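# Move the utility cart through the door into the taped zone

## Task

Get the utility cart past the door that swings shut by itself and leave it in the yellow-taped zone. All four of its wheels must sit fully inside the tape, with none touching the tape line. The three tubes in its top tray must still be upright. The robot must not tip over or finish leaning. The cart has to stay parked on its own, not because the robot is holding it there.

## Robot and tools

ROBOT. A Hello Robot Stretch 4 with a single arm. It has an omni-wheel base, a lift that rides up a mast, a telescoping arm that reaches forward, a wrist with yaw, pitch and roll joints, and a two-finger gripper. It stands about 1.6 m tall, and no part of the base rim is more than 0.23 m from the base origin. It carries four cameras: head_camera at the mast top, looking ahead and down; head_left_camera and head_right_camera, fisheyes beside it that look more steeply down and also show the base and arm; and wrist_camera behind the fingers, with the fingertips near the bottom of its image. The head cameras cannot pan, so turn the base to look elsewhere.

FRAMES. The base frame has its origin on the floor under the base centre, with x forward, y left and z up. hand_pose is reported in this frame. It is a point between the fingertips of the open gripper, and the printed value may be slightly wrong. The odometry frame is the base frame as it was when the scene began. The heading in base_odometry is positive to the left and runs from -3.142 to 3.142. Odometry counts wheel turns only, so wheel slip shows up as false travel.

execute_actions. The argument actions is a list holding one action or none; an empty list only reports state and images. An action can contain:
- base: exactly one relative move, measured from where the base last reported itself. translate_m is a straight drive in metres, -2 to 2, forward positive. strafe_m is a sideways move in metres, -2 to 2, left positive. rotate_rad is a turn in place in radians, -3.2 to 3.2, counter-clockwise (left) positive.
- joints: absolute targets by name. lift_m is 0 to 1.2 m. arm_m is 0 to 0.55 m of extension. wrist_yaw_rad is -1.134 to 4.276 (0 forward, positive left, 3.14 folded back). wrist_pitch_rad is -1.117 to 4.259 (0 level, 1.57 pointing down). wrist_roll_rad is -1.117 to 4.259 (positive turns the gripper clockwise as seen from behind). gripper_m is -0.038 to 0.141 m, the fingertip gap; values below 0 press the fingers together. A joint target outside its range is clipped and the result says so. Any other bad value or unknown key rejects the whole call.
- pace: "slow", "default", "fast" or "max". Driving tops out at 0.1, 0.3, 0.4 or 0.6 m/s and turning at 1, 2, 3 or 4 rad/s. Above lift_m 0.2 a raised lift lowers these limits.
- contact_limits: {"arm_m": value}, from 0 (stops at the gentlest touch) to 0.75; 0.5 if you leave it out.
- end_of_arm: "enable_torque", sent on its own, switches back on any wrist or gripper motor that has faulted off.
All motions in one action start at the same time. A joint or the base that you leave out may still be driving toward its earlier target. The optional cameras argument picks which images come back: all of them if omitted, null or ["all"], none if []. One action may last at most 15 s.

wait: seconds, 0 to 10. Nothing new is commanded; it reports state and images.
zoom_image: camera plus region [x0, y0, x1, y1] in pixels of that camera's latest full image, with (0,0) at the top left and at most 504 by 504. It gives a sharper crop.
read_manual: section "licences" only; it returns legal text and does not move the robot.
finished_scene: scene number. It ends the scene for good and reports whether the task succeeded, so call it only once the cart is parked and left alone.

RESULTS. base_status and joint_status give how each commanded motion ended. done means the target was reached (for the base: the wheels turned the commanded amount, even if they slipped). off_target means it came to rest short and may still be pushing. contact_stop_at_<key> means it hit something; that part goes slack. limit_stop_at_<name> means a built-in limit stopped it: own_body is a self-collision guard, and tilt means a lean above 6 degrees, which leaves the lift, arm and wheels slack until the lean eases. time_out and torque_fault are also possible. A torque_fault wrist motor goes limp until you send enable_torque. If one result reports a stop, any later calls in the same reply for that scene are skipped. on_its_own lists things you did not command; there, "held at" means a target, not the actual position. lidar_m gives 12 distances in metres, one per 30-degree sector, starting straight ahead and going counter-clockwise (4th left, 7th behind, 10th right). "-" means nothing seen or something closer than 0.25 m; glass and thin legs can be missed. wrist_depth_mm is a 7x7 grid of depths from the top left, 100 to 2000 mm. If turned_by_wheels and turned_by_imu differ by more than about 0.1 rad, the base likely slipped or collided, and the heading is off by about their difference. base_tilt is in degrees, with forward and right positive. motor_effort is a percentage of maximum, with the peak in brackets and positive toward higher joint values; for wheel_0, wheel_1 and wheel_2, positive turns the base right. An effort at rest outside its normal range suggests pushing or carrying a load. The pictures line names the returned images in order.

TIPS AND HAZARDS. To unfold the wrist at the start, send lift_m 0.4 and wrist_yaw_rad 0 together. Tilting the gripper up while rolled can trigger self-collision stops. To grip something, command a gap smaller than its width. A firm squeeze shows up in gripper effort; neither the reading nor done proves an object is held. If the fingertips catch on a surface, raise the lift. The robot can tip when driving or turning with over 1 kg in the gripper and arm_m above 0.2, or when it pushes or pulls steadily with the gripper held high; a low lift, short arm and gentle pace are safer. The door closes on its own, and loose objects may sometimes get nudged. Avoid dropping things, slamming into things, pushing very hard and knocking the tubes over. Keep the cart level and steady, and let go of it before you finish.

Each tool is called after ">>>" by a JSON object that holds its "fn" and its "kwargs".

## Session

>>> {"fn": "execute_actions", "kwargs": {"actions": []}}

Scene clock: 0.00 s.
base_odometry: x=+0.000 y=+0.000 heading=+0.000 (m, m, rad; odometry frame)
turned_by_wheels: +0.000 (rad since the last result)
turned_by_imu: +0.000 (rad since the last result)
base_tilt: forward=-0.9 right=-0.2 (deg)
lidar_m: 1.60 1.54 0.77 0.62 0.58 0.67 0.88 0.88 0.97 1.55 1.69 1.98
base_status: not commanded
joint_positions: lift_m=+0.200 arm_m=+0.003 wrist_yaw_rad=+3.221 wrist_pitch_rad=+0.011 wrist_roll_rad=+0.006 gripper_m=+0.057
joint_status: not commanded
motor_effort: lift_m=+19 arm_m=-1 wrist_yaw_rad=+1 wrist_pitch_rad=-7 wrist_roll_rad=-2 gripper_m=+0 wheel_0=+0 wheel_1=+0 wheel_2=+0 (%)
hand_pose: x=-0.1211 y=+0.0643 z=+0.3754 quat_wxyz=(-0.040, -0.005, +0.003, +0.999) (m; base frame)
wrist_depth_mm: - - 132 1025 1060 904 683 / - - 122 189 1098 904 683 / - - 127 187 1098 904 683 / - 139 136 1025 1098 891 676 / 191 946 991 1042 1078 904 676 / 195 946 196 1042 193 854 676 / 195 820 891 109 917 768 668
pictures: head_camera, head_left_camera, head_right_camera, wrist_camera
camera_calibration (this result's frames):
wrist_camera: T_world_to_cam=[[-0.122415, 0.992342, 0.016518, -0.0768316], [0.0505773, 0.022859, -0.998459, 0.429697], [-0.991189, -0.121391, -0.0529882, 0.136481], [0, 0, 0, 1]] pos_world=[0.10414, 0.0829883, 0.437535]
Images, in order (width x height): head_camera 420x560, head_left_camera 420x672, head_right_camera 420x672, wrist_camera 616x392.

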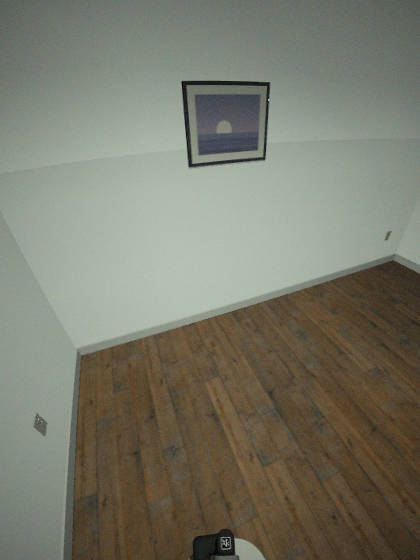

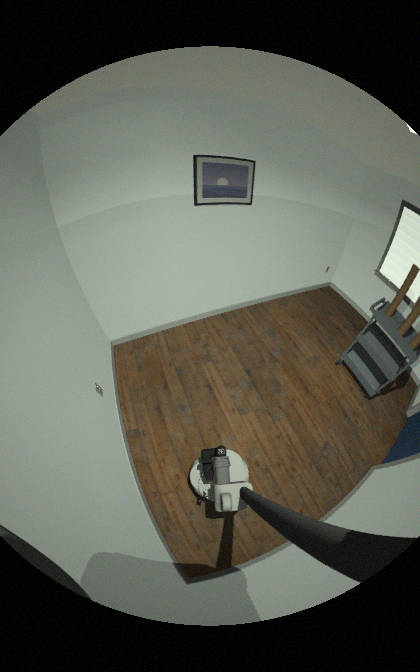

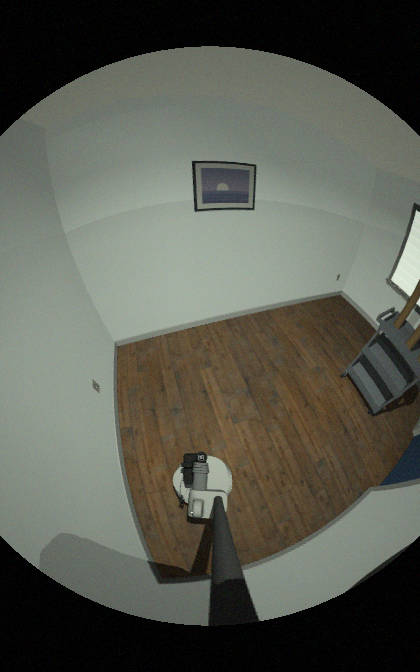

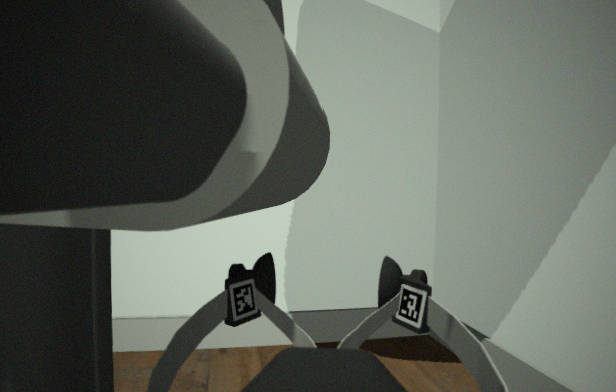

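>>> {"fn": "execute_actions", "kwargs": {"actions": [{"base":{"rotate_rad":-1.19},"joints":{"lift_m":0.4,"wrist_yaw_rad":0},"pace":"fast"}], "cameras": ["head_camera","head_left_camera","head_right_camera"]}}

Scene clock: 2.83 s.
base_odometry: x=+0.000 y=+0.000 heading=-1.190 (m, m, rad; odometry frame)
turned_by_wheels: -1.190 (rad since the last result)
turned_by_imu: -1.207 (rad since the last result)
base_tilt: forward=-1.0 right=-0.2 (deg)
lidar_m: 1.67 2.27 1.64 1.59 0.87 0.64 0.60 0.65 0.91 0.87 0.89 1.30
base_status: done
joint_positions: lift_m=+0.400 arm_m=+0.003 wrist_yaw_rad=+0.001 wrist_pitch_rad=+0.011 wrist_roll_rad=+0.006 gripper_m=+0.057
joint_status: all done
motor_effort: lift_m=+20(22) arm_m=-1(1) wrist_yaw_rad=+0(10) wrist_pitch_rad=-7(9) wrist_roll_rad=+0(1) gripper_m=-5(1) wheel_0=+0(7) wheel_1=-1(9) wheel_2=-1(7) (%)
hand_pose: x=+0.4619 y=-0.0873 z=+0.5750 quat_wxyz=(+1.000, +0.003, +0.005, +0.000) (m; base frame)
wrist_depth_mm: - - - - - - 1499 / - - - - - - 1499 / - - - 1756 - - 1499 / - - - - - - 1499 / - - - - - - 1464 / 1756 1756 197 1499 192 1921 1430 / 1255 1255 1281 109 1336 1255 1281
pictures: head_camera, head_left_camera, head_right_camera
Images, in order (width x height): head_camera 420x560, head_left_camera 420x672, head_right_camera 420x672.

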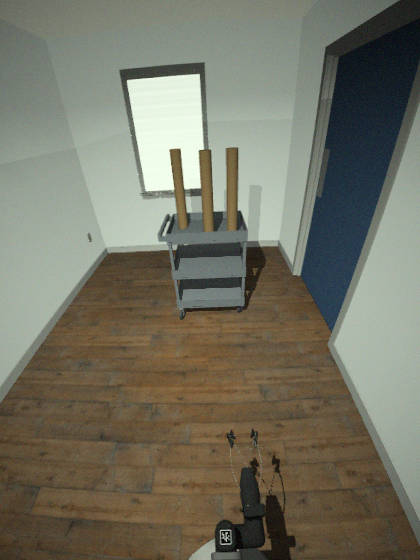

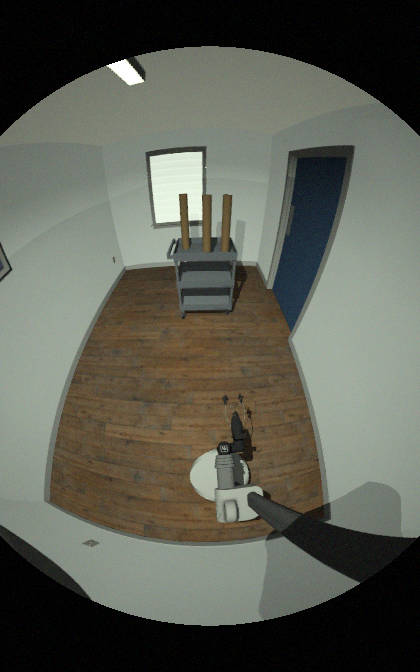

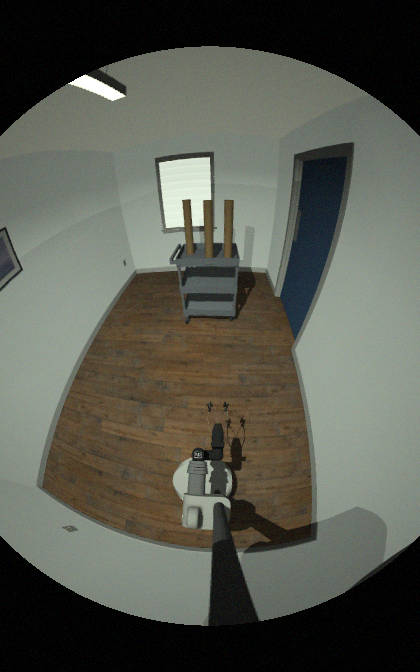

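>>> {"fn": "execute_actions", "kwargs": {"actions": [{"base":{"strafe_m":-0.55},"joints":{"lift_m":0.5,"wrist_pitch_rad":1.5,"wrist_roll_rad":1.57},"pace":"max"}], "cameras": []}}

>>> {"fn": "execute_actions", "kwargs": {"actions": [{"base":{"translate_m":1.25},"pace":"max"}], "cameras": ["head_camera","head_left_camera","head_right_camera"]}}

Scene clock: 6.10 s.
base_odometry: x=-0.511 y=-0.204 heading=-1.190 (m, m, rad; odometry frame)
turned_by_wheels: +0.000 (rad since the last result)
turned_by_imu: +0.003 (rad since the last result)
base_tilt: forward=-0.9 right=-0.2 (deg)
lidar_m: 1.69 1.77 2.23 2.15 0.89 0.63 0.62 0.46 0.30 0.30 0.33 0.48
base_status: done
joint_positions: lift_m=+0.500 arm_m=+0.003 wrist_yaw_rad=+0.000 wrist_pitch_rad=+1.500 wrist_roll_rad=+1.570 gripper_m=+0.057
joint_status: all done
motor_effort: lift_m=+19(23) arm_m=-1(1) wrist_yaw_rad=-2(1) wrist_pitch_rad=+0(3) wrist_roll_rad=+1(4) gripper_m=-1(1) wheel_0=+1(12) wheel_1=+0(14) wheel_2=+0(1) (%)
hand_pose: x=+0.1939 y=-0.0874 z=+0.3904 quat_wxyz=(+0.518, +0.517, +0.482, -0.482) (m; base frame)
wrist_depth_mm: 559 549 525 504 484 466 449 / 676 654 627 615 591 574 559 / 668 654 634 621 597 580 564 / 676 654 634 621 397 384 375 / 683 654 640 621 392 382 373 / 676 661 196 621 192 382 373 / 683 661 640 109 394 377 377
pictures: none
No camera images: the call's "cameras" was empty. Leave "cameras" out to get every camera's image.

Scene clock: 10.10 s.
base_odometry: x=-0.046 y=-1.365 heading=-1.190 (m, m, rad; odometry frame)
turned_by_wheels: +0.000 (rad since the last result)
turned_by_imu: +0.003 (rad since the last result)
base_tilt: forward=-1.1 right=-0.1 (deg)
lidar_m: 1.61 0.51 0.60 2.11 2.22 1.96 1.37 0.53 0.37 0.34 0.45 0.66
base_status: done
joint_positions: lift_m=+0.500 arm_m=+0.003 wrist_yaw_rad=+0.000 wrist_pitch_rad=+1.500 wrist_roll_rad=+1.570 gripper_m=+0.057
joint_status: not commanded
motor_effort: lift_m=+19(19) arm_m=-1(1) wrist_yaw_rad=-1(1) wrist_pitch_rad=-2(2) wrist_roll_rad=+0(3) gripper_m=-1(3) wheel_0=-1(7) wheel_1=+0(8) wheel_2=+0(12) (%)
hand_pose: x=+0.1939 y=-0.0874 z=+0.3904 quat_wxyz=(+0.518, +0.517, +0.482, -0.482) (m; base frame)
wrist_depth_mm: 668 647 634 609 591 517 488 / 668 661 634 615 609 574 564 / 676 654 634 615 597 574 559 / 676 654 634 615 394 379 373 / 683 661 640 615 392 382 375 / 683 676 196 627 193 382 375 / 683 668 647 109 394 379 375
pictures: head_camera, head_left_camera, head_right_camera
Images, in order (width x height): head_camera 420x560, head_left_camera 420x672, head_right_camera 420x672.

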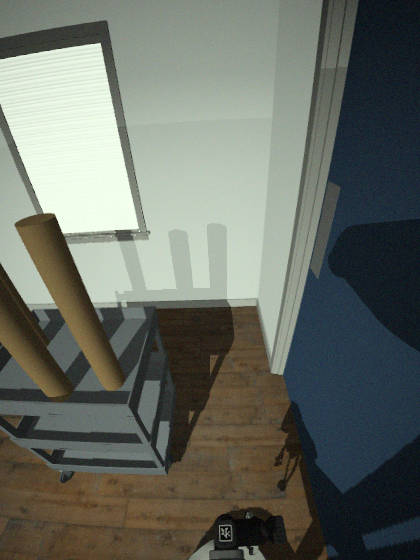

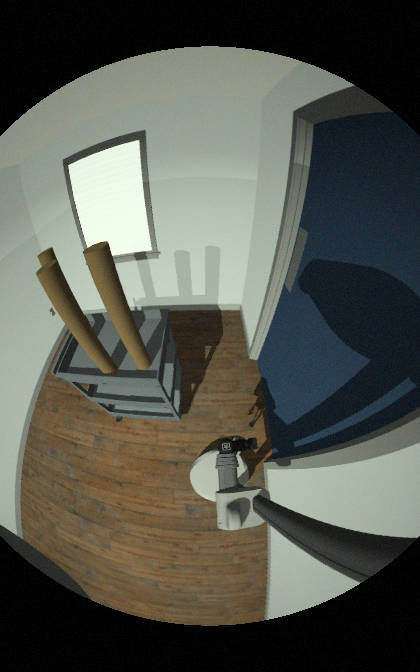

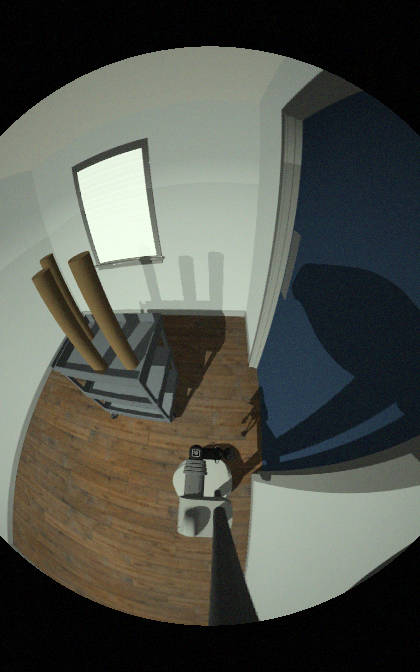

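>>> {"fn": "execute_actions", "kwargs": {"actions": [{"base":{"strafe_m":-0.08}}], "cameras": []}}

>>> {"fn": "execute_actions", "kwargs": {"actions": [{"base":{"translate_m":0.3}}], "cameras": ["head_left_camera","head_right_camera"]}}

Scene clock: 12.00 s.
base_odometry: x=-0.120 y=-1.395 heading=-1.190 (m, m, rad; odometry frame)
turned_by_wheels: +0.000 (rad since the last result)
turned_by_imu: +0.001 (rad since the last result)
base_tilt: forward=-1.0 right=-0.3 (deg)
lidar_m: 1.25 0.55 0.63 2.18 2.27 1.96 1.07 0.43 0.28 0.25 0.36 0.52
base_status: done
joint_positions: lift_m=+0.500 arm_m=+0.003 wrist_yaw_rad=+0.000 wrist_pitch_rad=+1.500 wrist_roll_rad=+1.570 gripper_m=+0.057
joint_status: not commanded
motor_effort: lift_m=+19(19) arm_m=-1(1) wrist_yaw_rad=+0(2) wrist_pitch_rad=-2(2) wrist_roll_rad=+2(1) gripper_m=-5(2) wheel_0=-2(10) wheel_1=+1(8) wheel_2=+0(1) (%)
hand_pose: x=+0.1939 y=-0.0874 z=+0.3904 quat_wxyz=(+0.518, +0.517, +0.482, -0.482) (m; base frame)
wrist_depth_mm: 640 621 585 559 539 384 317 / 668 647 627 615 591 496 488 / 668 654 640 621 597 574 559 / 676 654 640 621 397 384 373 / 683 668 634 621 392 384 373 / 683 661 197 615 193 382 375 / 683 668 647 109 394 379 373
pictures: none
No camera images: the call's "cameras" was empty. Leave "cameras" out to get every camera's image.

Scene clock: 14.47 s.
base_odometry: x=-0.009 y=-1.673 heading=-1.190 (m, m, rad; odometry frame)
turned_by_wheels: +0.000 (rad since the last result)
turned_by_imu: +0.001 (rad since the last result)
base_tilt: forward=-1.0 right=-0.2 (deg)
lidar_m: 1.31 0.50 0.36 0.57 2.27 2.27 1.06 0.40 0.36 0.34 0.36 0.52
base_status: done
joint_positions: lift_m=+0.500 arm_m=+0.003 wrist_yaw_rad=+0.000 wrist_pitch_rad=+1.500 wrist_roll_rad=+1.570 gripper_m=+0.057
joint_status: not commanded
motor_effort: lift_m=+19(19) arm_m=-1(1) wrist_yaw_rad=+0(1) wrist_pitch_rad=+0(1) wrist_roll_rad=+2(3) gripper_m=-2(4) wheel_0=+0(5) wheel_1=+0(6) wheel_2=+1(8) (%)
hand_pose: x=+0.1939 y=-0.0874 z=+0.3904 quat_wxyz=(+0.518, +0.517, +0.482, -0.482) (m; base frame)
wrist_depth_mm: 634 640 603 580 554 539 512 / 668 647 627 615 597 580 564 / 676 654 634 621 603 574 564 / 676 647 640 615 397 382 373 / 683 654 647 615 392 384 375 / 683 661 196 627 192 382 375 / 691 661 634 109 394 382 377
pictures: head_left_camera, head_right_camera
Images, in order (width x height): head_left_camera 420x672, head_right_camera 420x672.

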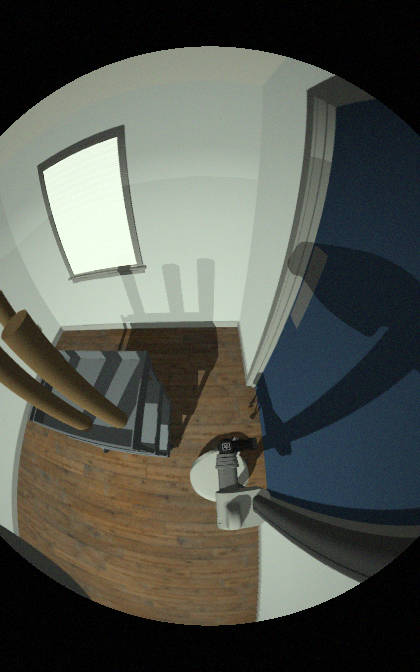

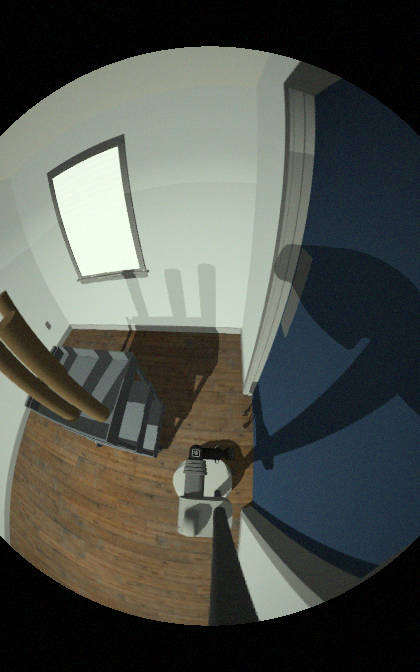

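>>> {"fn": "execute_actions", "kwargs": {"actions": [{"base":{"translate_m":0.3}}], "cameras": []}}

>>> {"fn": "execute_actions", "kwargs": {"actions": [{"base":{"strafe_m":-0.07}}], "cameras": []}}

>>> {"fn": "execute_actions", "kwargs": {"actions": [{"base":{"rotate_rad":1.52}}], "cameras": []}}

>>> {"fn": "execute_actions", "kwargs": {"actions": [{"base":{"translate_m":-0.2},"pace":"slow"}], "cameras": ["head_camera","head_left_camera","head_right_camera"]}}

Scene clock: 17.50 s.
base_odometry: x=+0.103 y=-1.952 heading=-1.190 (m, m, rad; odometry frame)
turned_by_wheels: +0.000 (rad since the last result)
turned_by_imu: +0.001 (rad since the last result)
base_tilt: forward=-1.0 right=-0.2 (deg)
lidar_m: 1.22 1.28 0.34 0.30 0.35 2.59 1.10 0.51 0.34 0.35 0.38 0.52
base_status: done
joint_positions: lift_m=+0.500 arm_m=+0.003 wrist_yaw_rad=+0.000 wrist_pitch_rad=+1.500 wrist_roll_rad=+1.570 gripper_m=+0.057
joint_status: not commanded
motor_effort: lift_m=+19(19) arm_m=-1(1) wrist_yaw_rad=-1(0) wrist_pitch_rad=-2(3) wrist_roll_rad=+1(0) gripper_m=-2(1) wheel_0=-1(5) wheel_1=+0(6) wheel_2=+1(9) (%)
hand_pose: x=+0.1939 y=-0.0874 z=+0.3904 quat_wxyz=(+0.518, +0.517, +0.482, -0.482) (m; base frame)
wrist_depth_mm: 462 500 621 597 580 559 525 / 668 647 627 615 597 580 564 / 676 654 640 615 597 574 564 / 683 661 634 615 394 382 375 / 683 661 634 621 394 379 373 / 683 661 196 621 193 382 373 / 691 676 647 109 394 382 375
pictures: none
No camera images: the call's "cameras" was empty. Leave "cameras" out to get every camera's image.

Scene clock: 18.77 s.
base_odometry: x=+0.037 y=-1.978 heading=-1.190 (m, m, rad; odometry frame)
turned_by_wheels: +0.000 (rad since the last result)
turned_by_imu: +0.001 (rad since the last result)
base_tilt: forward=-0.9 right=-0.3 (deg)
lidar_m: 1.03 1.30 0.41 0.39 0.43 2.58 0.89 0.40 0.30 0.28 0.31 0.44
base_status: done
joint_positions: lift_m=+0.500 arm_m=+0.003 wrist_yaw_rad=+0.000 wrist_pitch_rad=+1.500 wrist_roll_rad=+1.570 gripper_m=+0.057
joint_status: not commanded
motor_effort: lift_m=+19(19) arm_m=-1(1) wrist_yaw_rad=+2(1) wrist_pitch_rad=+0(1) wrist_roll_rad=+0(2) gripper_m=-3(2) wheel_0=-1(9) wheel_1=+1(9) wheel_2=+0(1) (%)
hand_pose: x=+0.1939 y=-0.0874 z=+0.3904 quat_wxyz=(+0.518, +0.517, +0.482, -0.482) (m; base frame)
wrist_depth_mm: 349 427 445 424 410 397 377 / 473 512 621 609 585 574 549 / 676 654 627 621 591 569 564 / 676 661 634 621 397 382 373 / 683 654 640 621 392 384 373 / 691 661 196 621 193 382 373 / 683 676 640 109 394 379 377
pictures: none
No camera images: the call's "cameras" was empty. Leave "cameras" out to get every camera's image.

Scene clock: 20.80 s.
base_odometry: x=+0.037 y=-1.978 heading=+0.330 (m, m, rad; odometry frame)
turned_by_wheels: +1.520 (rad since the last result)
turned_by_imu: +1.543 (rad since the last result)
base_tilt: forward=-0.9 right=-0.2 (deg)
lidar_m: 0.38 0.40 2.60 0.96 0.44 0.30 0.27 0.30 0.44 0.90 1.30 0.43
base_status: done
joint_positions: lift_m=+0.500 arm_m=+0.003 wrist_yaw_rad=+0.000 wrist_pitch_rad=+1.500 wrist_roll_rad=+1.570 gripper_m=+0.057
joint_status: not commanded
motor_effort: lift_m=+19(19) arm_m=-1(1) wrist_yaw_rad=+1(0) wrist_pitch_rad=-2(3) wrist_roll_rad=+2(2) gripper_m=-5(2) wheel_0=+0(3) wheel_1=+1(8) wheel_2=-1(6) (%)
hand_pose: x=+0.1939 y=-0.0874 z=+0.3904 quat_wxyz=(+0.518, +0.517, +0.482, -0.482) (m; base frame)
wrist_depth_mm: 309 640 627 615 597 574 564 / 508 466 634 609 597 580 564 / 512 500 627 615 597 580 564 / 517 496 640 621 394 379 373 / 517 504 640 615 394 382 373 / 517 508 197 621 192 384 375 / 521 480 647 109 397 377 377
pictures: none
No camera images: the call's "cameras" was empty. Leave "cameras" out to get every camera's image.

Scene clock: 24.33 s.
base_odometry: x=-0.152 y=-2.042 heading=+0.330 (m, m, rad; odometry frame)
turned_by_wheels: +0.000 (rad since the last result)
turned_by_imu: -0.008 (rad since the last result)
base_tilt: forward=-0.9 right=-0.1 (deg)
lidar_m: 0.58 0.64 2.63 0.51 0.25 0.25 - 0.25 0.36 0.44 1.29 0.62
base_status: done
joint_positions: lift_m=+0.500 arm_m=+0.003 wrist_yaw_rad=+0.000 wrist_pitch_rad=+1.500 wrist_roll_rad=+1.570 gripper_m=+0.057
joint_status: not commanded
motor_effort: lift_m=+19(19) arm_m=-1(1) wrist_yaw_rad=+0(1) wrist_pitch_rad=-3(3) wrist_roll_rad=+0(2) gripper_m=-4(3) wheel_0=-2(9) wheel_1=-1(17) wheel_2=+3(19) (%)
hand_pose: x=+0.1938 y=-0.0874 z=+0.3904 quat_wxyz=(+0.518, +0.517, +0.482, -0.482) (m; base frame)
wrist_depth_mm: 661 654 627 609 597 574 559 / 668 654 634 615 603 574 564 / 559 654 634 615 603 574 564 / 603 654 634 615 397 382 375 / 603 654 640 621 392 382 373 / 580 661 196 621 192 382 375 / 647 668 654 109 394 382 379
pictures: head_camera, head_left_camera, head_right_camera
Images, in order (width x height): head_camera 420x560, head_left_camera 420x672, head_right_camera 420x672.

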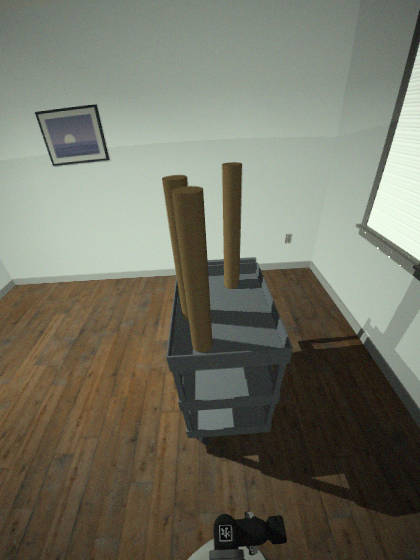

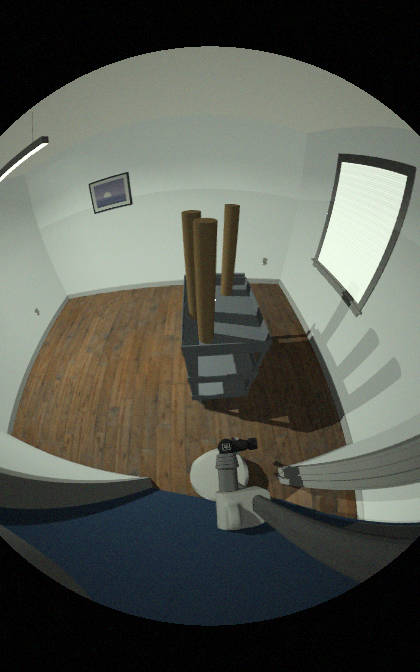

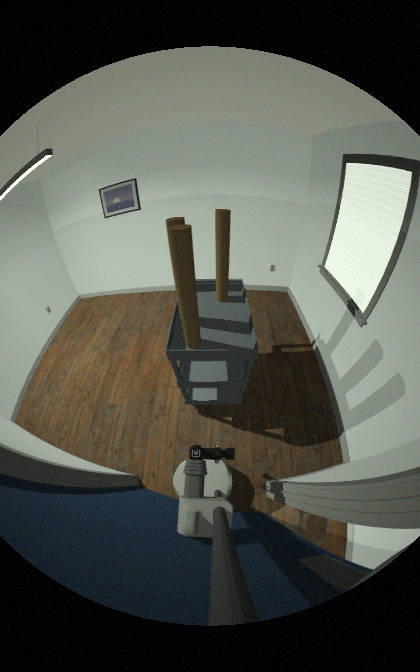

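Well aligned with the cart. Next is the grip on the middle shelf.

>>> {"fn": "execute_actions", "kwargs": {"actions": [{"joints":{"wrist_pitch_rad":0,"gripper_m":0.141}}], "cameras": []}}

>>> {"fn": "execute_actions", "kwargs": {"actions": [{"joints":{"lift_m":0.319},"pace":"fast"}], "cameras": ["wrist_camera"]}}

Scene clock: 26.50 s.
base_odometry: x=-0.152 y=-2.042 heading=+0.330 (m, m, rad; odometry frame)
turned_by_wheels: +0.000 (rad since the last result)
turned_by_imu: +0.001 (rad since the last result)
base_tilt: forward=-0.9 right=-0.1 (deg)
lidar_m: 0.58 0.63 2.59 0.50 0.26 0.25 - 0.25 0.37 0.46 1.25 0.61
base_status: not commanded
joint_positions: lift_m=+0.500 arm_m=+0.003 wrist_yaw_rad=+0.000 wrist_pitch_rad=+0.003 wrist_roll_rad=+1.570 gripper_m=+0.141
joint_status: all done
motor_effort: lift_m=+19(19) arm_m=-1(1) wrist_yaw_rad=+1(0) wrist_pitch_rad=-10(13) wrist_roll_rad=+1(0) gripper_m=-2(0) wheel_0=-2(2) wheel_1=-1(1) wheel_2=+3(3) (%)
hand_pose: x=+0.4619 y=-0.0874 z=+0.6773 quat_wxyz=(+0.708, +0.707, +0.001, -0.001) (m; base frame)
wrist_depth_mm: - - - - - 1618 1078 / - - 397 397 392 377 379 / - - 397 - 946 379 732 / - 866 399 - 960 379 750 / - - 394 - 1008 382 778 / 477 473 399 976 809 200 778 / - 473 402 109 723 384 732
pictures: none
No camera images: the call's "cameras" was empty. Leave "cameras" out to get every camera's image.

Scene clock: 28.00 s.
base_odometry: x=-0.152 y=-2.042 heading=+0.330 (m, m, rad; odometry frame)
turned_by_wheels: +0.000 (rad since the last result)
turned_by_imu: +0.000 (rad since the last result)
base_tilt: forward=-0.9 right=-0.3 (deg)
lidar_m: 0.59 0.63 2.62 0.50 0.25 0.25 - 0.25 0.39 0.45 1.27 0.61
base_status: not commanded
joint_positions: lift_m=+0.319 arm_m=+0.003 wrist_yaw_rad=+0.000 wrist_pitch_rad=+0.003 wrist_roll_rad=+1.570 gripper_m=+0.141
joint_status: all done
motor_effort: lift_m=+17(18) arm_m=-1(1) wrist_yaw_rad=-1(2) wrist_pitch_rad=-10(9) wrist_roll_rad=+0(0) gripper_m=+2(1) wheel_0=-3(2) wheel_1=-1(1) wheel_2=+3(3) (%)
hand_pose: x=+0.4619 y=-0.0874 z=+0.4966 quat_wxyz=(+0.708, +0.707, +0.001, -0.001) (m; base frame)
wrist_depth_mm: - - - - - 1205 788 / 404 410 410 387 389 554 397 / 404 525 960 389 1808 768 554 / 404 530 976 389 - 831 549 / 407 530 991 392 1983 768 544 / 410 473 809 392 960 202 539 / 413 504 - 109 - 715 544
pictures: wrist_camera
camera_calibration (this result's frames):
wrist_camera: T_world_to_cam=[[0.040404, -0.0241817, -0.998891, 0.48324], [-0.0415464, 0.998802, -0.0258601, 0.169571], [0.998319, 0.0425452, 0.0393509, -0.248126], [0, 0, 0, 1]] pos_world=[0.235229, -0.147126, 0.496854]
Images, in order (width x height): wrist_camera 616x392.

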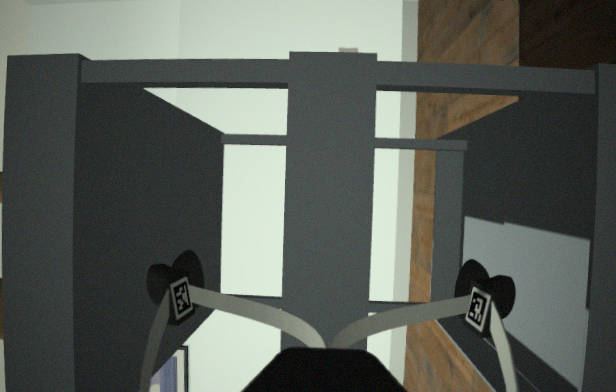

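>>> {"fn": "execute_actions", "kwargs": {"actions": [{"joints":{"arm_m":0.181}}], "cameras": ["wrist_camera"]}}

>>> {"fn": "execute_actions", "kwargs": {"actions": [{"joints":{"gripper_m":0.035},"pace":"slow"}], "cameras": ["wrist_camera"]}}

>>> {"fn": "execute_actions", "kwargs": {"actions": [{"base":{"translate_m":-0.45},"pace":"slow"}], "cameras": ["head_camera","head_left_camera","head_right_camera"]}}

Scene clock: 30.10 s.
base_odometry: x=-0.152 y=-2.042 heading=+0.330 (m, m, rad; odometry frame)
turned_by_wheels: +0.000 (rad since the last result)
turned_by_imu: +0.001 (rad since the last result)
base_tilt: forward=-0.9 right=-0.2 (deg)
lidar_m: 0.58 0.62 2.61 0.50 0.25 0.25 - 0.25 0.39 0.46 1.27 0.63
base_status: not commanded
joint_positions: lift_m=+0.319 arm_m=+0.180 wrist_yaw_rad=+0.000 wrist_pitch_rad=+0.002 wrist_roll_rad=+1.570 gripper_m=+0.141
joint_status: all done
motor_effort: lift_m=+17(17) arm_m=+5(5) wrist_yaw_rad=+0(1) wrist_pitch_rad=-8(10) wrist_roll_rad=+1(1) gripper_m=-1(2) wheel_0=-2(2) wheel_1=-1(1) wheel_2=+3(3) (%)
hand_pose: x=+0.6394 y=-0.0874 z=+0.4967 quat_wxyz=(+0.708, +0.707, +0.001, -0.001) (m; base frame)
wrist_depth_mm: 289 - - 212 210 591 723 / 368 - - 212 211 1182 741 / 364 525 798 213 211 768 549 / 368 539 - 213 212 798 549 / 373 539 - 213 213 759 544 / 379 473 216 214 212 201 539 / 379 508 - 109 214 707 544
pictures: wrist_camera
camera_calibration (this result's frames):
wrist_camera: T_world_to_cam=[[0.040756, -0.0241112, -0.998878, 0.475944], [-0.0416313, 0.9988, -0.0258079, 0.17695], [0.998301, 0.0426364, 0.0397033, -0.425515], [0, 0, 0, 1]] pos_world=[0.412761, -0.14712, 0.496871]
Images, in order (width x height): wrist_camera 616x392.

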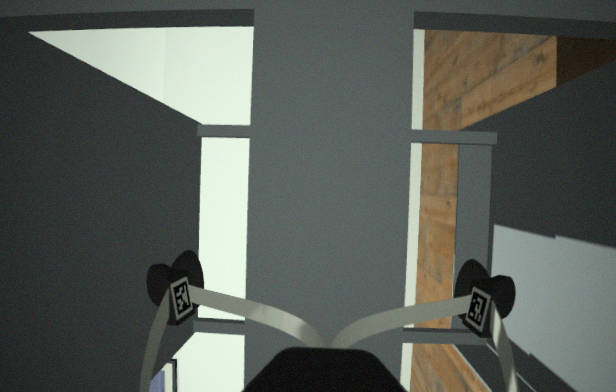

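Scene clock: 34.73 s.
base_odometry: x=-0.152 y=-2.042 heading=+0.330 (m, m, rad; odometry frame)
turned_by_wheels: +0.000 (rad since the last result)
turned_by_imu: +0.001 (rad since the last result)
base_tilt: forward=-0.8 right=-0.1 (deg)
lidar_m: 0.58 0.62 2.59 0.48 0.25 0.25 - 0.25 0.37 0.46 1.26 0.63
base_status: not commanded
joint_positions: lift_m=+0.319 arm_m=+0.181 wrist_yaw_rad=+0.004 wrist_pitch_rad=+0.002 wrist_roll_rad=+1.570 gripper_m=+0.036
joint_status: all done
motor_effort: lift_m=+17(17) arm_m=+2(5) wrist_yaw_rad=-13(15) wrist_pitch_rad=-7(9) wrist_roll_rad=+1(0) gripper_m=-26(22) wheel_0=-2(2) wheel_1=-1(1) wheel_2=+4(4) (%)
hand_pose: x=+0.6403 y=-0.0862 z=+0.4970 quat_wxyz=(+0.707, +0.707, +0.002, +0.001) (m; base frame)
wrist_depth_mm: - - - 194 192 1118 768 / 366 647 - 195 192 1229 707 / 364 525 778 195 193 768 554 / 366 535 788 196 195 788 554 / 368 530 732 197 195 778 544 / 379 473 191 198 196 182 549 / 377 504 - 109 196 707 530
pictures: wrist_camera
camera_calibration (this result's frames):
wrist_camera: T_world_to_cam=[[0.0417678, -0.0237605, -0.998845, 0.475566], [-0.0458965, 0.998616, -0.0256743, 0.178405], [0.998073, 0.0469159, 0.0406195, -0.42641], [0, 0, 0, 1]] pos_world=[0.413913, -0.146853, 0.496917]
Images, in order (width x height): wrist_camera 616x392.

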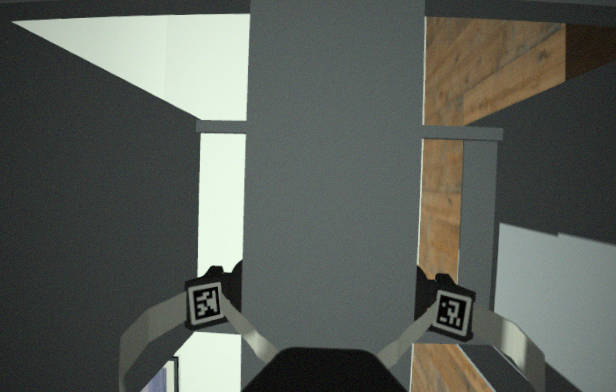

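Scene clock: 40.50 s.
base_odometry: x=-0.577 y=-2.188 heading=+0.330 (m, m, rad; odometry frame)
turned_by_wheels: +0.000 (rad since the last result)
turned_by_imu: +0.000 (rad since the last result)
base_tilt: forward=-1.0 right=-0.2 (deg)
lidar_m: 0.58 0.65 0.30 0.25 - 0.25 0.26 1.79 1.30 1.21 0.56 0.58
base_status: done
joint_positions: lift_m=+0.319 arm_m=+0.181 wrist_yaw_rad=-0.001 wrist_pitch_rad=+0.001 wrist_roll_rad=+1.569 gripper_m=+0.036
joint_status: not commanded
motor_effort: lift_m=+16(17) arm_m=+2(3) wrist_yaw_rad=+2(14) wrist_pitch_rad=-5(7) wrist_roll_rad=+3(4) gripper_m=-23(26) wheel_0=-4(10) wheel_1=-1(9) wheel_2=+3(14) (%)
hand_pose: x=+0.6400 y=-0.0877 z=+0.4971 quat_wxyz=(+0.708, +0.707, +0.000, -0.001) (m; base frame)
wrist_depth_mm: 362 - - 167 165 1205 750 / 366 517 732 172 170 723 554 / 364 525 778 178 176 750 559 / 366 530 788 185 182 768 554 / 368 535 723 191 190 788 544 / 377 473 191 198 195 182 535 / 377 504 - 109 202 1138 508
pictures: head_camera, head_left_camera, head_right_camera
Images, in order (width x height): head_camera 420x560, head_left_camera 420x672, head_right_camera 420x672.

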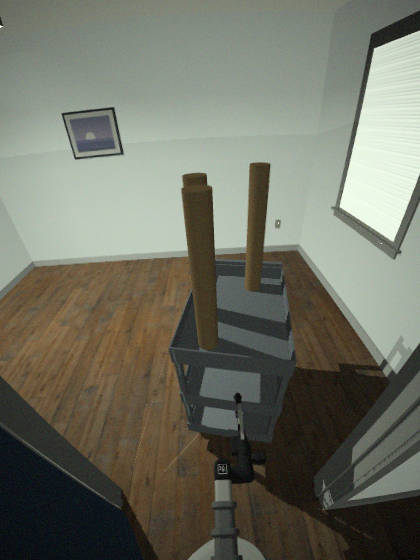

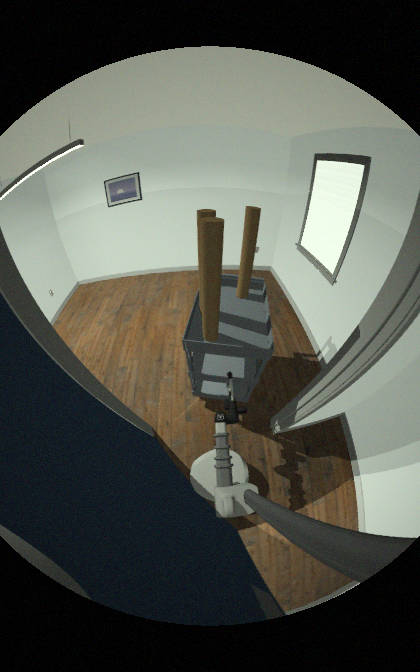

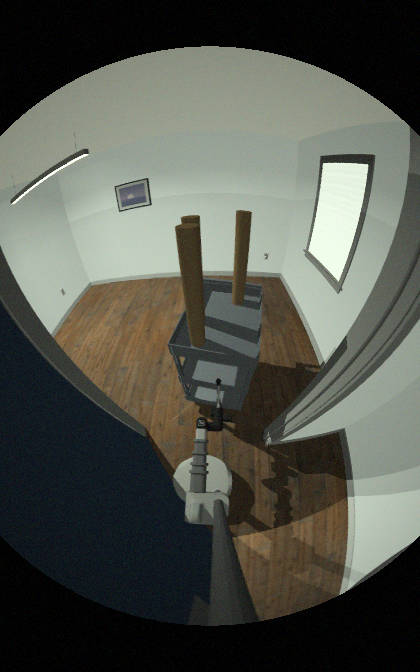

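>>> {"fn": "execute_actions", "kwargs": {"actions": [{"base":{"translate_m":-0.3},"pace":"slow"}], "cameras": []}}

>>> {"fn": "execute_actions", "kwargs": {"actions": [{"joints":{"arm_m":0.1},"pace":"slow"}], "cameras": ["head_camera","head_left_camera","head_right_camera"]}}

Scene clock: 45.30 s.
base_odometry: x=-0.861 y=-2.285 heading=+0.330 (m, m, rad; odometry frame)
turned_by_wheels: +0.000 (rad since the last result)
turned_by_imu: +0.000 (rad since the last result)
base_tilt: forward=-1.0 right=-0.2 (deg)
lidar_m: 0.58 0.57 0.25 0.25 - 0.25 0.31 1.58 1.31 1.24 0.87 0.56
base_status: done
joint_positions: lift_m=+0.319 arm_m=+0.181 wrist_yaw_rad=-0.002 wrist_pitch_rad=+0.001 wrist_roll_rad=+1.569 gripper_m=+0.036
joint_status: not commanded
motor_effort: lift_m=+17(17) arm_m=+2(2) wrist_yaw_rad=+6(6) wrist_pitch_rad=-6(4) wrist_roll_rad=+2(4) gripper_m=-21(25) wheel_0=-6(9) wheel_1=-2(7) wheel_2=+3(9) (%)
hand_pose: x=+0.6399 y=-0.0879 z=+0.4971 quat_wxyz=(+0.708, +0.706, +0.000, -0.001) (m; base frame)
wrist_depth_mm: 362 508 676 151 149 668 559 / 366 517 699 159 157 723 559 / 362 521 715 167 165 750 564 / 368 525 788 177 174 788 554 / 366 535 788 187 185 768 549 / 379 473 190 199 195 181 544 / 377 508 - 109 209 1138 492
pictures: none
No camera images: the call's "cameras" was empty. Leave "cameras" out to get every camera's image.

Scene clock: 47.40 s.
base_odometry: x=-0.861 y=-2.285 heading=+0.330 (m, m, rad; odometry frame)
turned_by_wheels: +0.000 (rad since the last result)
turned_by_imu: +0.001 (rad since the last result)
base_tilt: forward=-1.0 right=-0.2 (deg)
lidar_m: 0.50 0.56 0.26 0.25 - 0.25 0.32 1.56 1.31 1.24 0.87 0.47
base_status: not commanded
joint_positions: lift_m=+0.319 arm_m=+0.101 wrist_yaw_rad=-0.002 wrist_pitch_rad=+0.001 wrist_roll_rad=+1.568 gripper_m=+0.036
joint_status: all done
motor_effort: lift_m=+17(17) arm_m=-7(9) wrist_yaw_rad=+6(7) wrist_pitch_rad=-7(5) wrist_roll_rad=+4(2) gripper_m=-23(29) wheel_0=-6(6) wheel_1=-2(2) wheel_2=+3(3) (%)
hand_pose: x=+0.5604 y=-0.0881 z=+0.4970 quat_wxyz=(+0.708, +0.706, +0.000, -0.001) (m; base frame)
wrist_depth_mm: 359 500 668 147 146 676 574 / 366 521 691 156 154 715 559 / 364 525 715 165 162 750 559 / 368 535 788 174 172 798 554 / 368 535 - 186 184 759 549 / 379 473 191 198 195 181 539 / 377 - - 109 211 1138 484
pictures: head_camera, head_left_camera, head_right_camera
Images, in order (width x height): head_camera 420x560, head_left_camera 420x672, head_right_camera 420x672.

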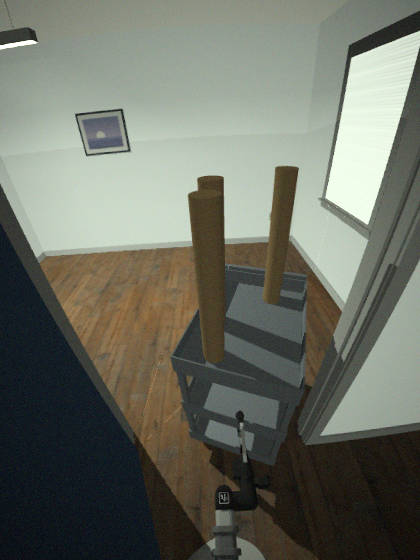

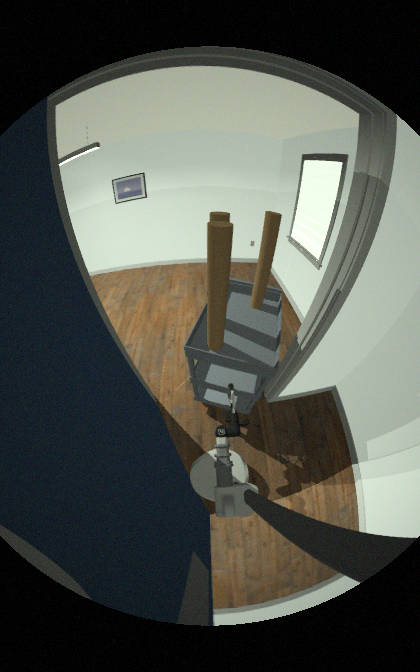

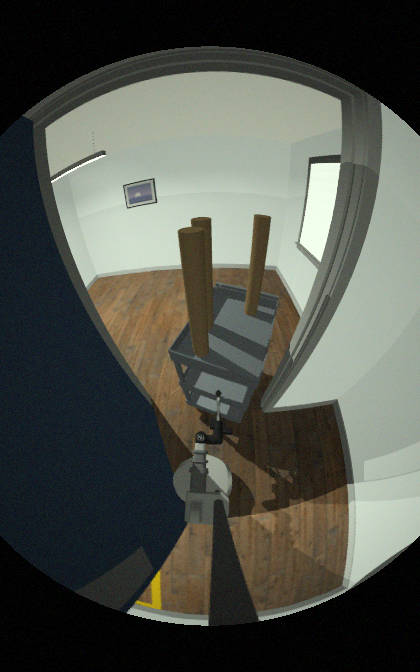

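>>> {"fn": "execute_actions", "kwargs": {"actions": [{"base":{"strafe_m":0.15},"pace":"slow"}], "cameras": ["head_camera","head_right_camera"]}}

Scene clock: 50.40 s.
base_odometry: x=-0.909 y=-2.144 heading=+0.329 (m, m, rad; odometry frame)
turned_by_wheels: -0.001 (rad since the last result)
turned_by_imu: -0.001 (rad since the last result)
base_tilt: forward=-0.9 right=-0.3 (deg)
lidar_m: 0.50 0.40 0.25 - 0.25 0.25 1.51 1.59 1.47 1.38 0.84 0.45
base_status: done
joint_positions: lift_m=+0.319 arm_m=+0.101 wrist_yaw_rad=-0.007 wrist_pitch_rad=+0.001 wrist_roll_rad=+1.568 gripper_m=+0.035
joint_status: not commanded
on_its_own: wrist_yaw_rad is at rest, and its effort (+21) is outside its rest range (-13 to +13)
motor_effort: lift_m=+17(17) arm_m=-5(7) wrist_yaw_rad=+21(33) wrist_pitch_rad=-5(4) wrist_roll_rad=+4(4) gripper_m=-25(26) wheel_0=-6(14) wheel_1=+0(6) wheel_2=-2(2) (%)
hand_pose: x=+0.5596 y=-0.0895 z=+0.4970 quat_wxyz=(+0.708, +0.706, -0.002, -0.003) (m; base frame)
wrist_depth_mm: 362 504 120 116 115 118 574 / 364 517 131 127 125 676 554 / 364 525 147 139 137 741 554 / 366 530 723 154 152 723 549 / 370 535 - 174 171 1182 549 / 377 473 190 198 193 181 504 / 377 - - 109 224 1118 449
pictures: head_camera, head_right_camera
Images, in order (width x height): head_camera 420x560, head_right_camera 420x672.

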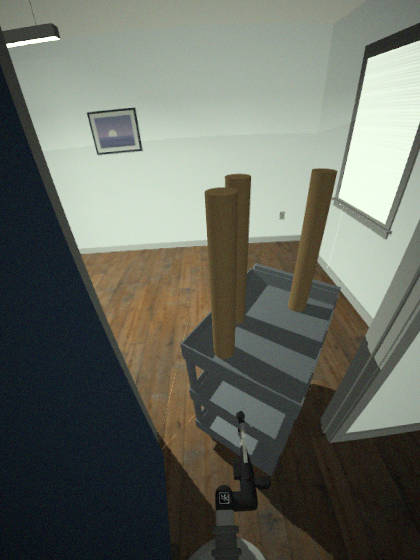

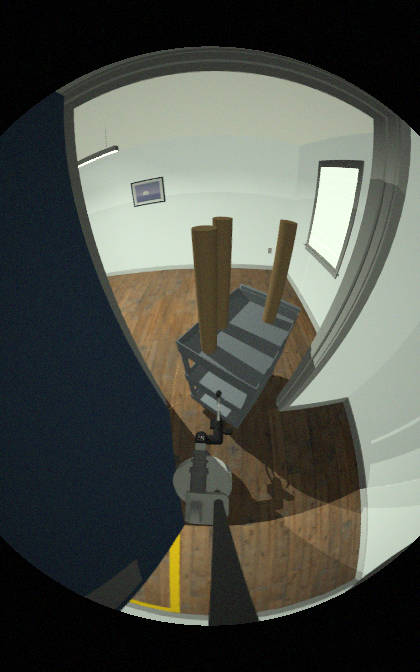

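>>> {"fn": "execute_actions", "kwargs": {"actions": [{"base":{"translate_m":-0.2},"pace":"slow"}], "cameras": ["head_camera","head_left_camera","head_right_camera"]}}

Scene clock: 53.87 s.
base_odometry: x=-1.098 y=-2.208 heading=+0.329 (m, m, rad; odometry frame)
turned_by_wheels: +0.000 (rad since the last result)
turned_by_imu: +0.001 (rad since the last result)
base_tilt: forward=-0.9 right=-0.2 (deg)
lidar_m: 0.49 0.34 0.25 - 0.25 0.25 1.31 1.37 1.48 1.40 1.14 0.47
base_status: done
joint_positions: lift_m=+0.319 arm_m=+0.101 wrist_yaw_rad=+0.006 wrist_pitch_rad=+0.002 wrist_roll_rad=+1.569 gripper_m=+0.035
joint_status: not commanded
on_its_own: wrist_yaw_rad is at rest, and its effort (-16) is outside its rest range (-13 to +13)
motor_effort: lift_m=+17(17) arm_m=-5(5) wrist_yaw_rad=-16(21) wrist_pitch_rad=-8(6) wrist_roll_rad=+4(4) gripper_m=-23(26) wheel_0=+0(12) wheel_1=+0(6) wheel_2=+4(9) (%)
hand_pose: x=+0.5607 y=-0.0858 z=+0.4969 quat_wxyz=(+0.708, +0.706, +0.003, +0.001) (m; base frame)
wrist_depth_mm: 364 508 131 127 126 654 574 / 366 517 143 137 135 691 554 / 362 521 156 148 146 750 554 / 368 535 723 162 159 759 549 / 368 535 - 178 176 1060 544 / 379 473 191 198 191 183 508 / 379 - - 109 219 1138 452
pictures: head_camera, head_left_camera, head_right_camera
Images, in order (width x height): head_camera 420x560, head_left_camera 420x672, head_right_camera 420x672.

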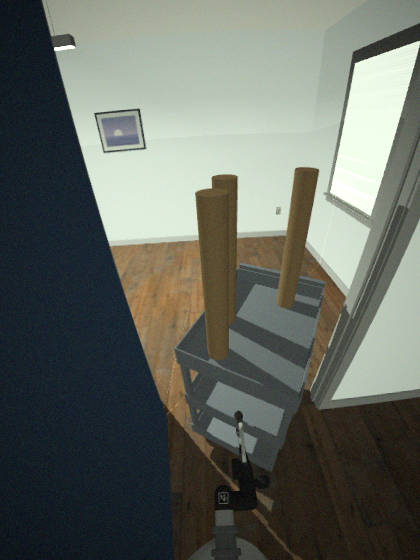

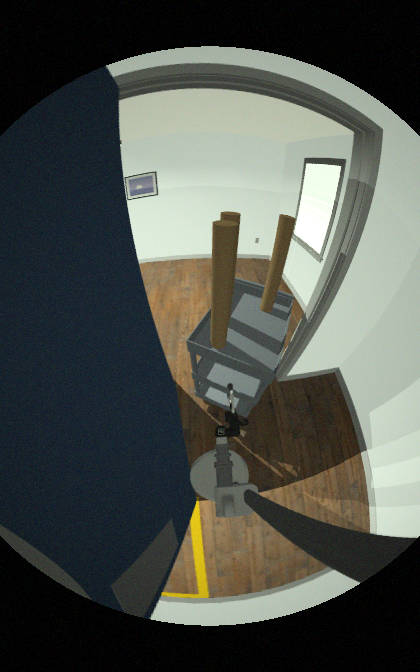

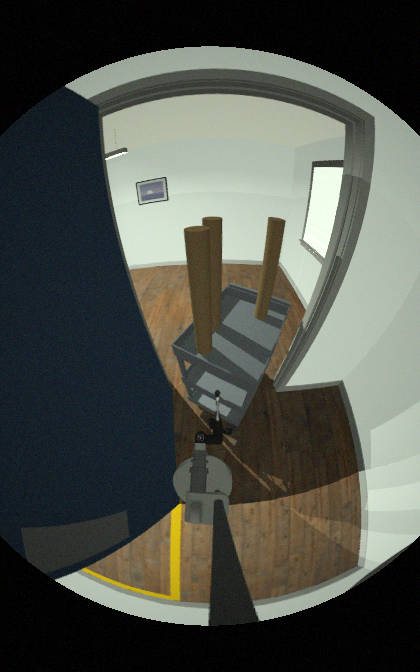

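Straightening now. Continuing backward.

>>> {"fn": "execute_actions", "kwargs": {"actions": [{"base":{"translate_m":-0.25},"pace":"slow"}], "cameras": ["head_camera","head_left_camera","head_right_camera"]}}

Scene clock: 57.83 s.
base_odometry: x=-1.335 y=-2.289 heading=+0.330 (m, m, rad; odometry frame)
turned_by_wheels: +0.000 (rad since the last result)
turned_by_imu: +0.002 (rad since the last result)
base_tilt: forward=-0.9 right=-0.2 (deg)
lidar_m: 0.49 0.34 0.25 2.34 1.54 1.13 1.05 1.08 1.48 1.40 1.45 0.49
base_status: done
joint_positions: lift_m=+0.319 arm_m=+0.101 wrist_yaw_rad=+0.006 wrist_pitch_rad=+0.002 wrist_roll_rad=+1.570 gripper_m=+0.035
joint_status: not commanded
on_its_own: wrist_yaw_rad is at rest, and its effort (-18) is outside its rest range (-13 to +13)
motor_effort: lift_m=+17(16) arm_m=-5(5) wrist_yaw_rad=-18(20) wrist_pitch_rad=-9(10) wrist_roll_rad=-2(4) gripper_m=-24(25) wheel_0=-1(5) wheel_1=+2(2) wheel_2=+4(10) (%)
hand_pose: x=+0.5608 y=-0.0856 z=+0.4968 quat_wxyz=(+0.708, +0.707, +0.003, +0.001) (m; base frame)
wrist_depth_mm: 364 512 149 145 143 668 569 / 366 521 699 153 151 715 554 / 366 530 715 162 160 759 554 / 366 535 723 173 171 788 549 / 368 539 - 185 183 715 544 / 379 473 189 198 193 186 535 / 377 - - 109 211 1118 473
pictures: head_camera, head_left_camera, head_right_camera
Images, in order (width x height): head_camera 420x560, head_left_camera 420x672, head_right_camera 420x672.

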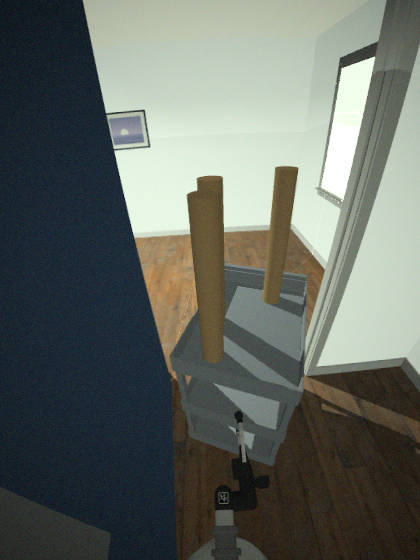

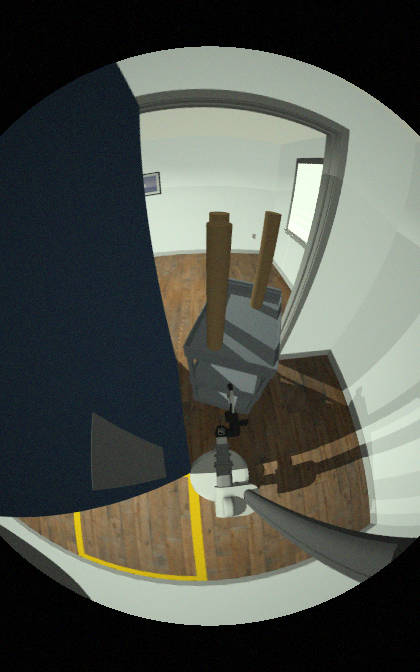

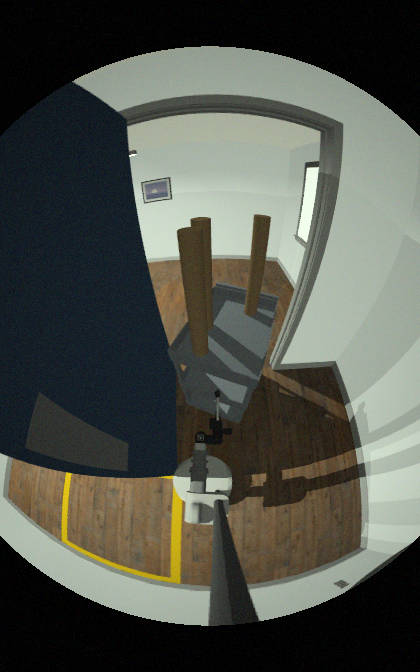

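>>> {"fn": "execute_actions", "kwargs": {"actions": [{"base":{"translate_m":-0.35},"pace":"slow"}], "cameras": ["head_camera","head_left_camera"]}}

Scene clock: 62.93 s.
base_odometry: x=-1.666 y=-2.402 heading=+0.329 (m, m, rad; odometry frame)
turned_by_wheels: -0.001 (rad since the last result)
turned_by_imu: -0.001 (rad since the last result)
base_tilt: forward=-1.1 right=-0.2 (deg)
lidar_m: 0.37 0.47 1.92 2.30 1.05 0.74 0.69 0.73 1.03 1.39 1.46 0.44
base_status: done
joint_positions: lift_m=+0.319 arm_m=+0.101 wrist_yaw_rad=-0.006 wrist_pitch_rad=+0.002 wrist_roll_rad=+1.569 gripper_m=+0.036
joint_status: not commanded
on_its_own: wrist_yaw_rad is at rest, and its effort (+16) is outside its rest range (-13 to +13)
motor_effort: lift_m=+18(18) arm_m=-6(6) wrist_yaw_rad=+16(42) wrist_pitch_rad=-6(15) wrist_roll_rad=+0(3) gripper_m=-26(33) wheel_0=-5(14) wheel_1=-3(7) wheel_2=-1(10) (%)
hand_pose: x=+0.5599 y=-0.0891 z=+0.4969 quat_wxyz=(+0.708, +0.707, -0.002, -0.003) (m; base frame)
wrist_depth_mm: 362 504 111 108 107 108 574 / 366 521 123 120 118 676 554 / 362 521 139 134 131 732 559 / 366 530 707 150 147 676 554 / 366 535 - 171 169 1182 525 / 379 469 191 202 196 181 492 / 377 723 831 109 237 960 433
pictures: head_camera, head_left_camera
Images, in order (width x height): head_camera 420x560, head_left_camera 420x672.

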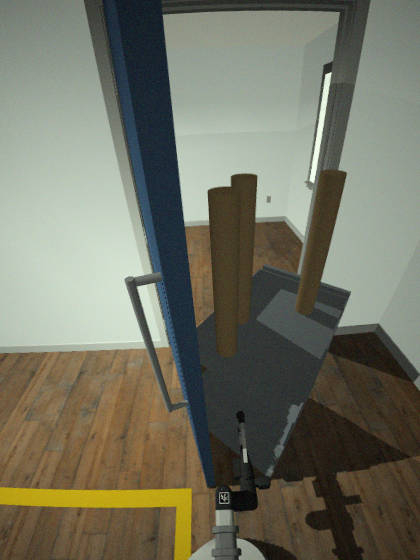

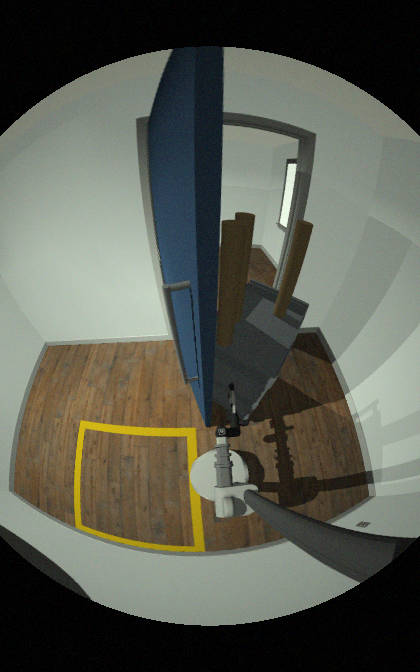

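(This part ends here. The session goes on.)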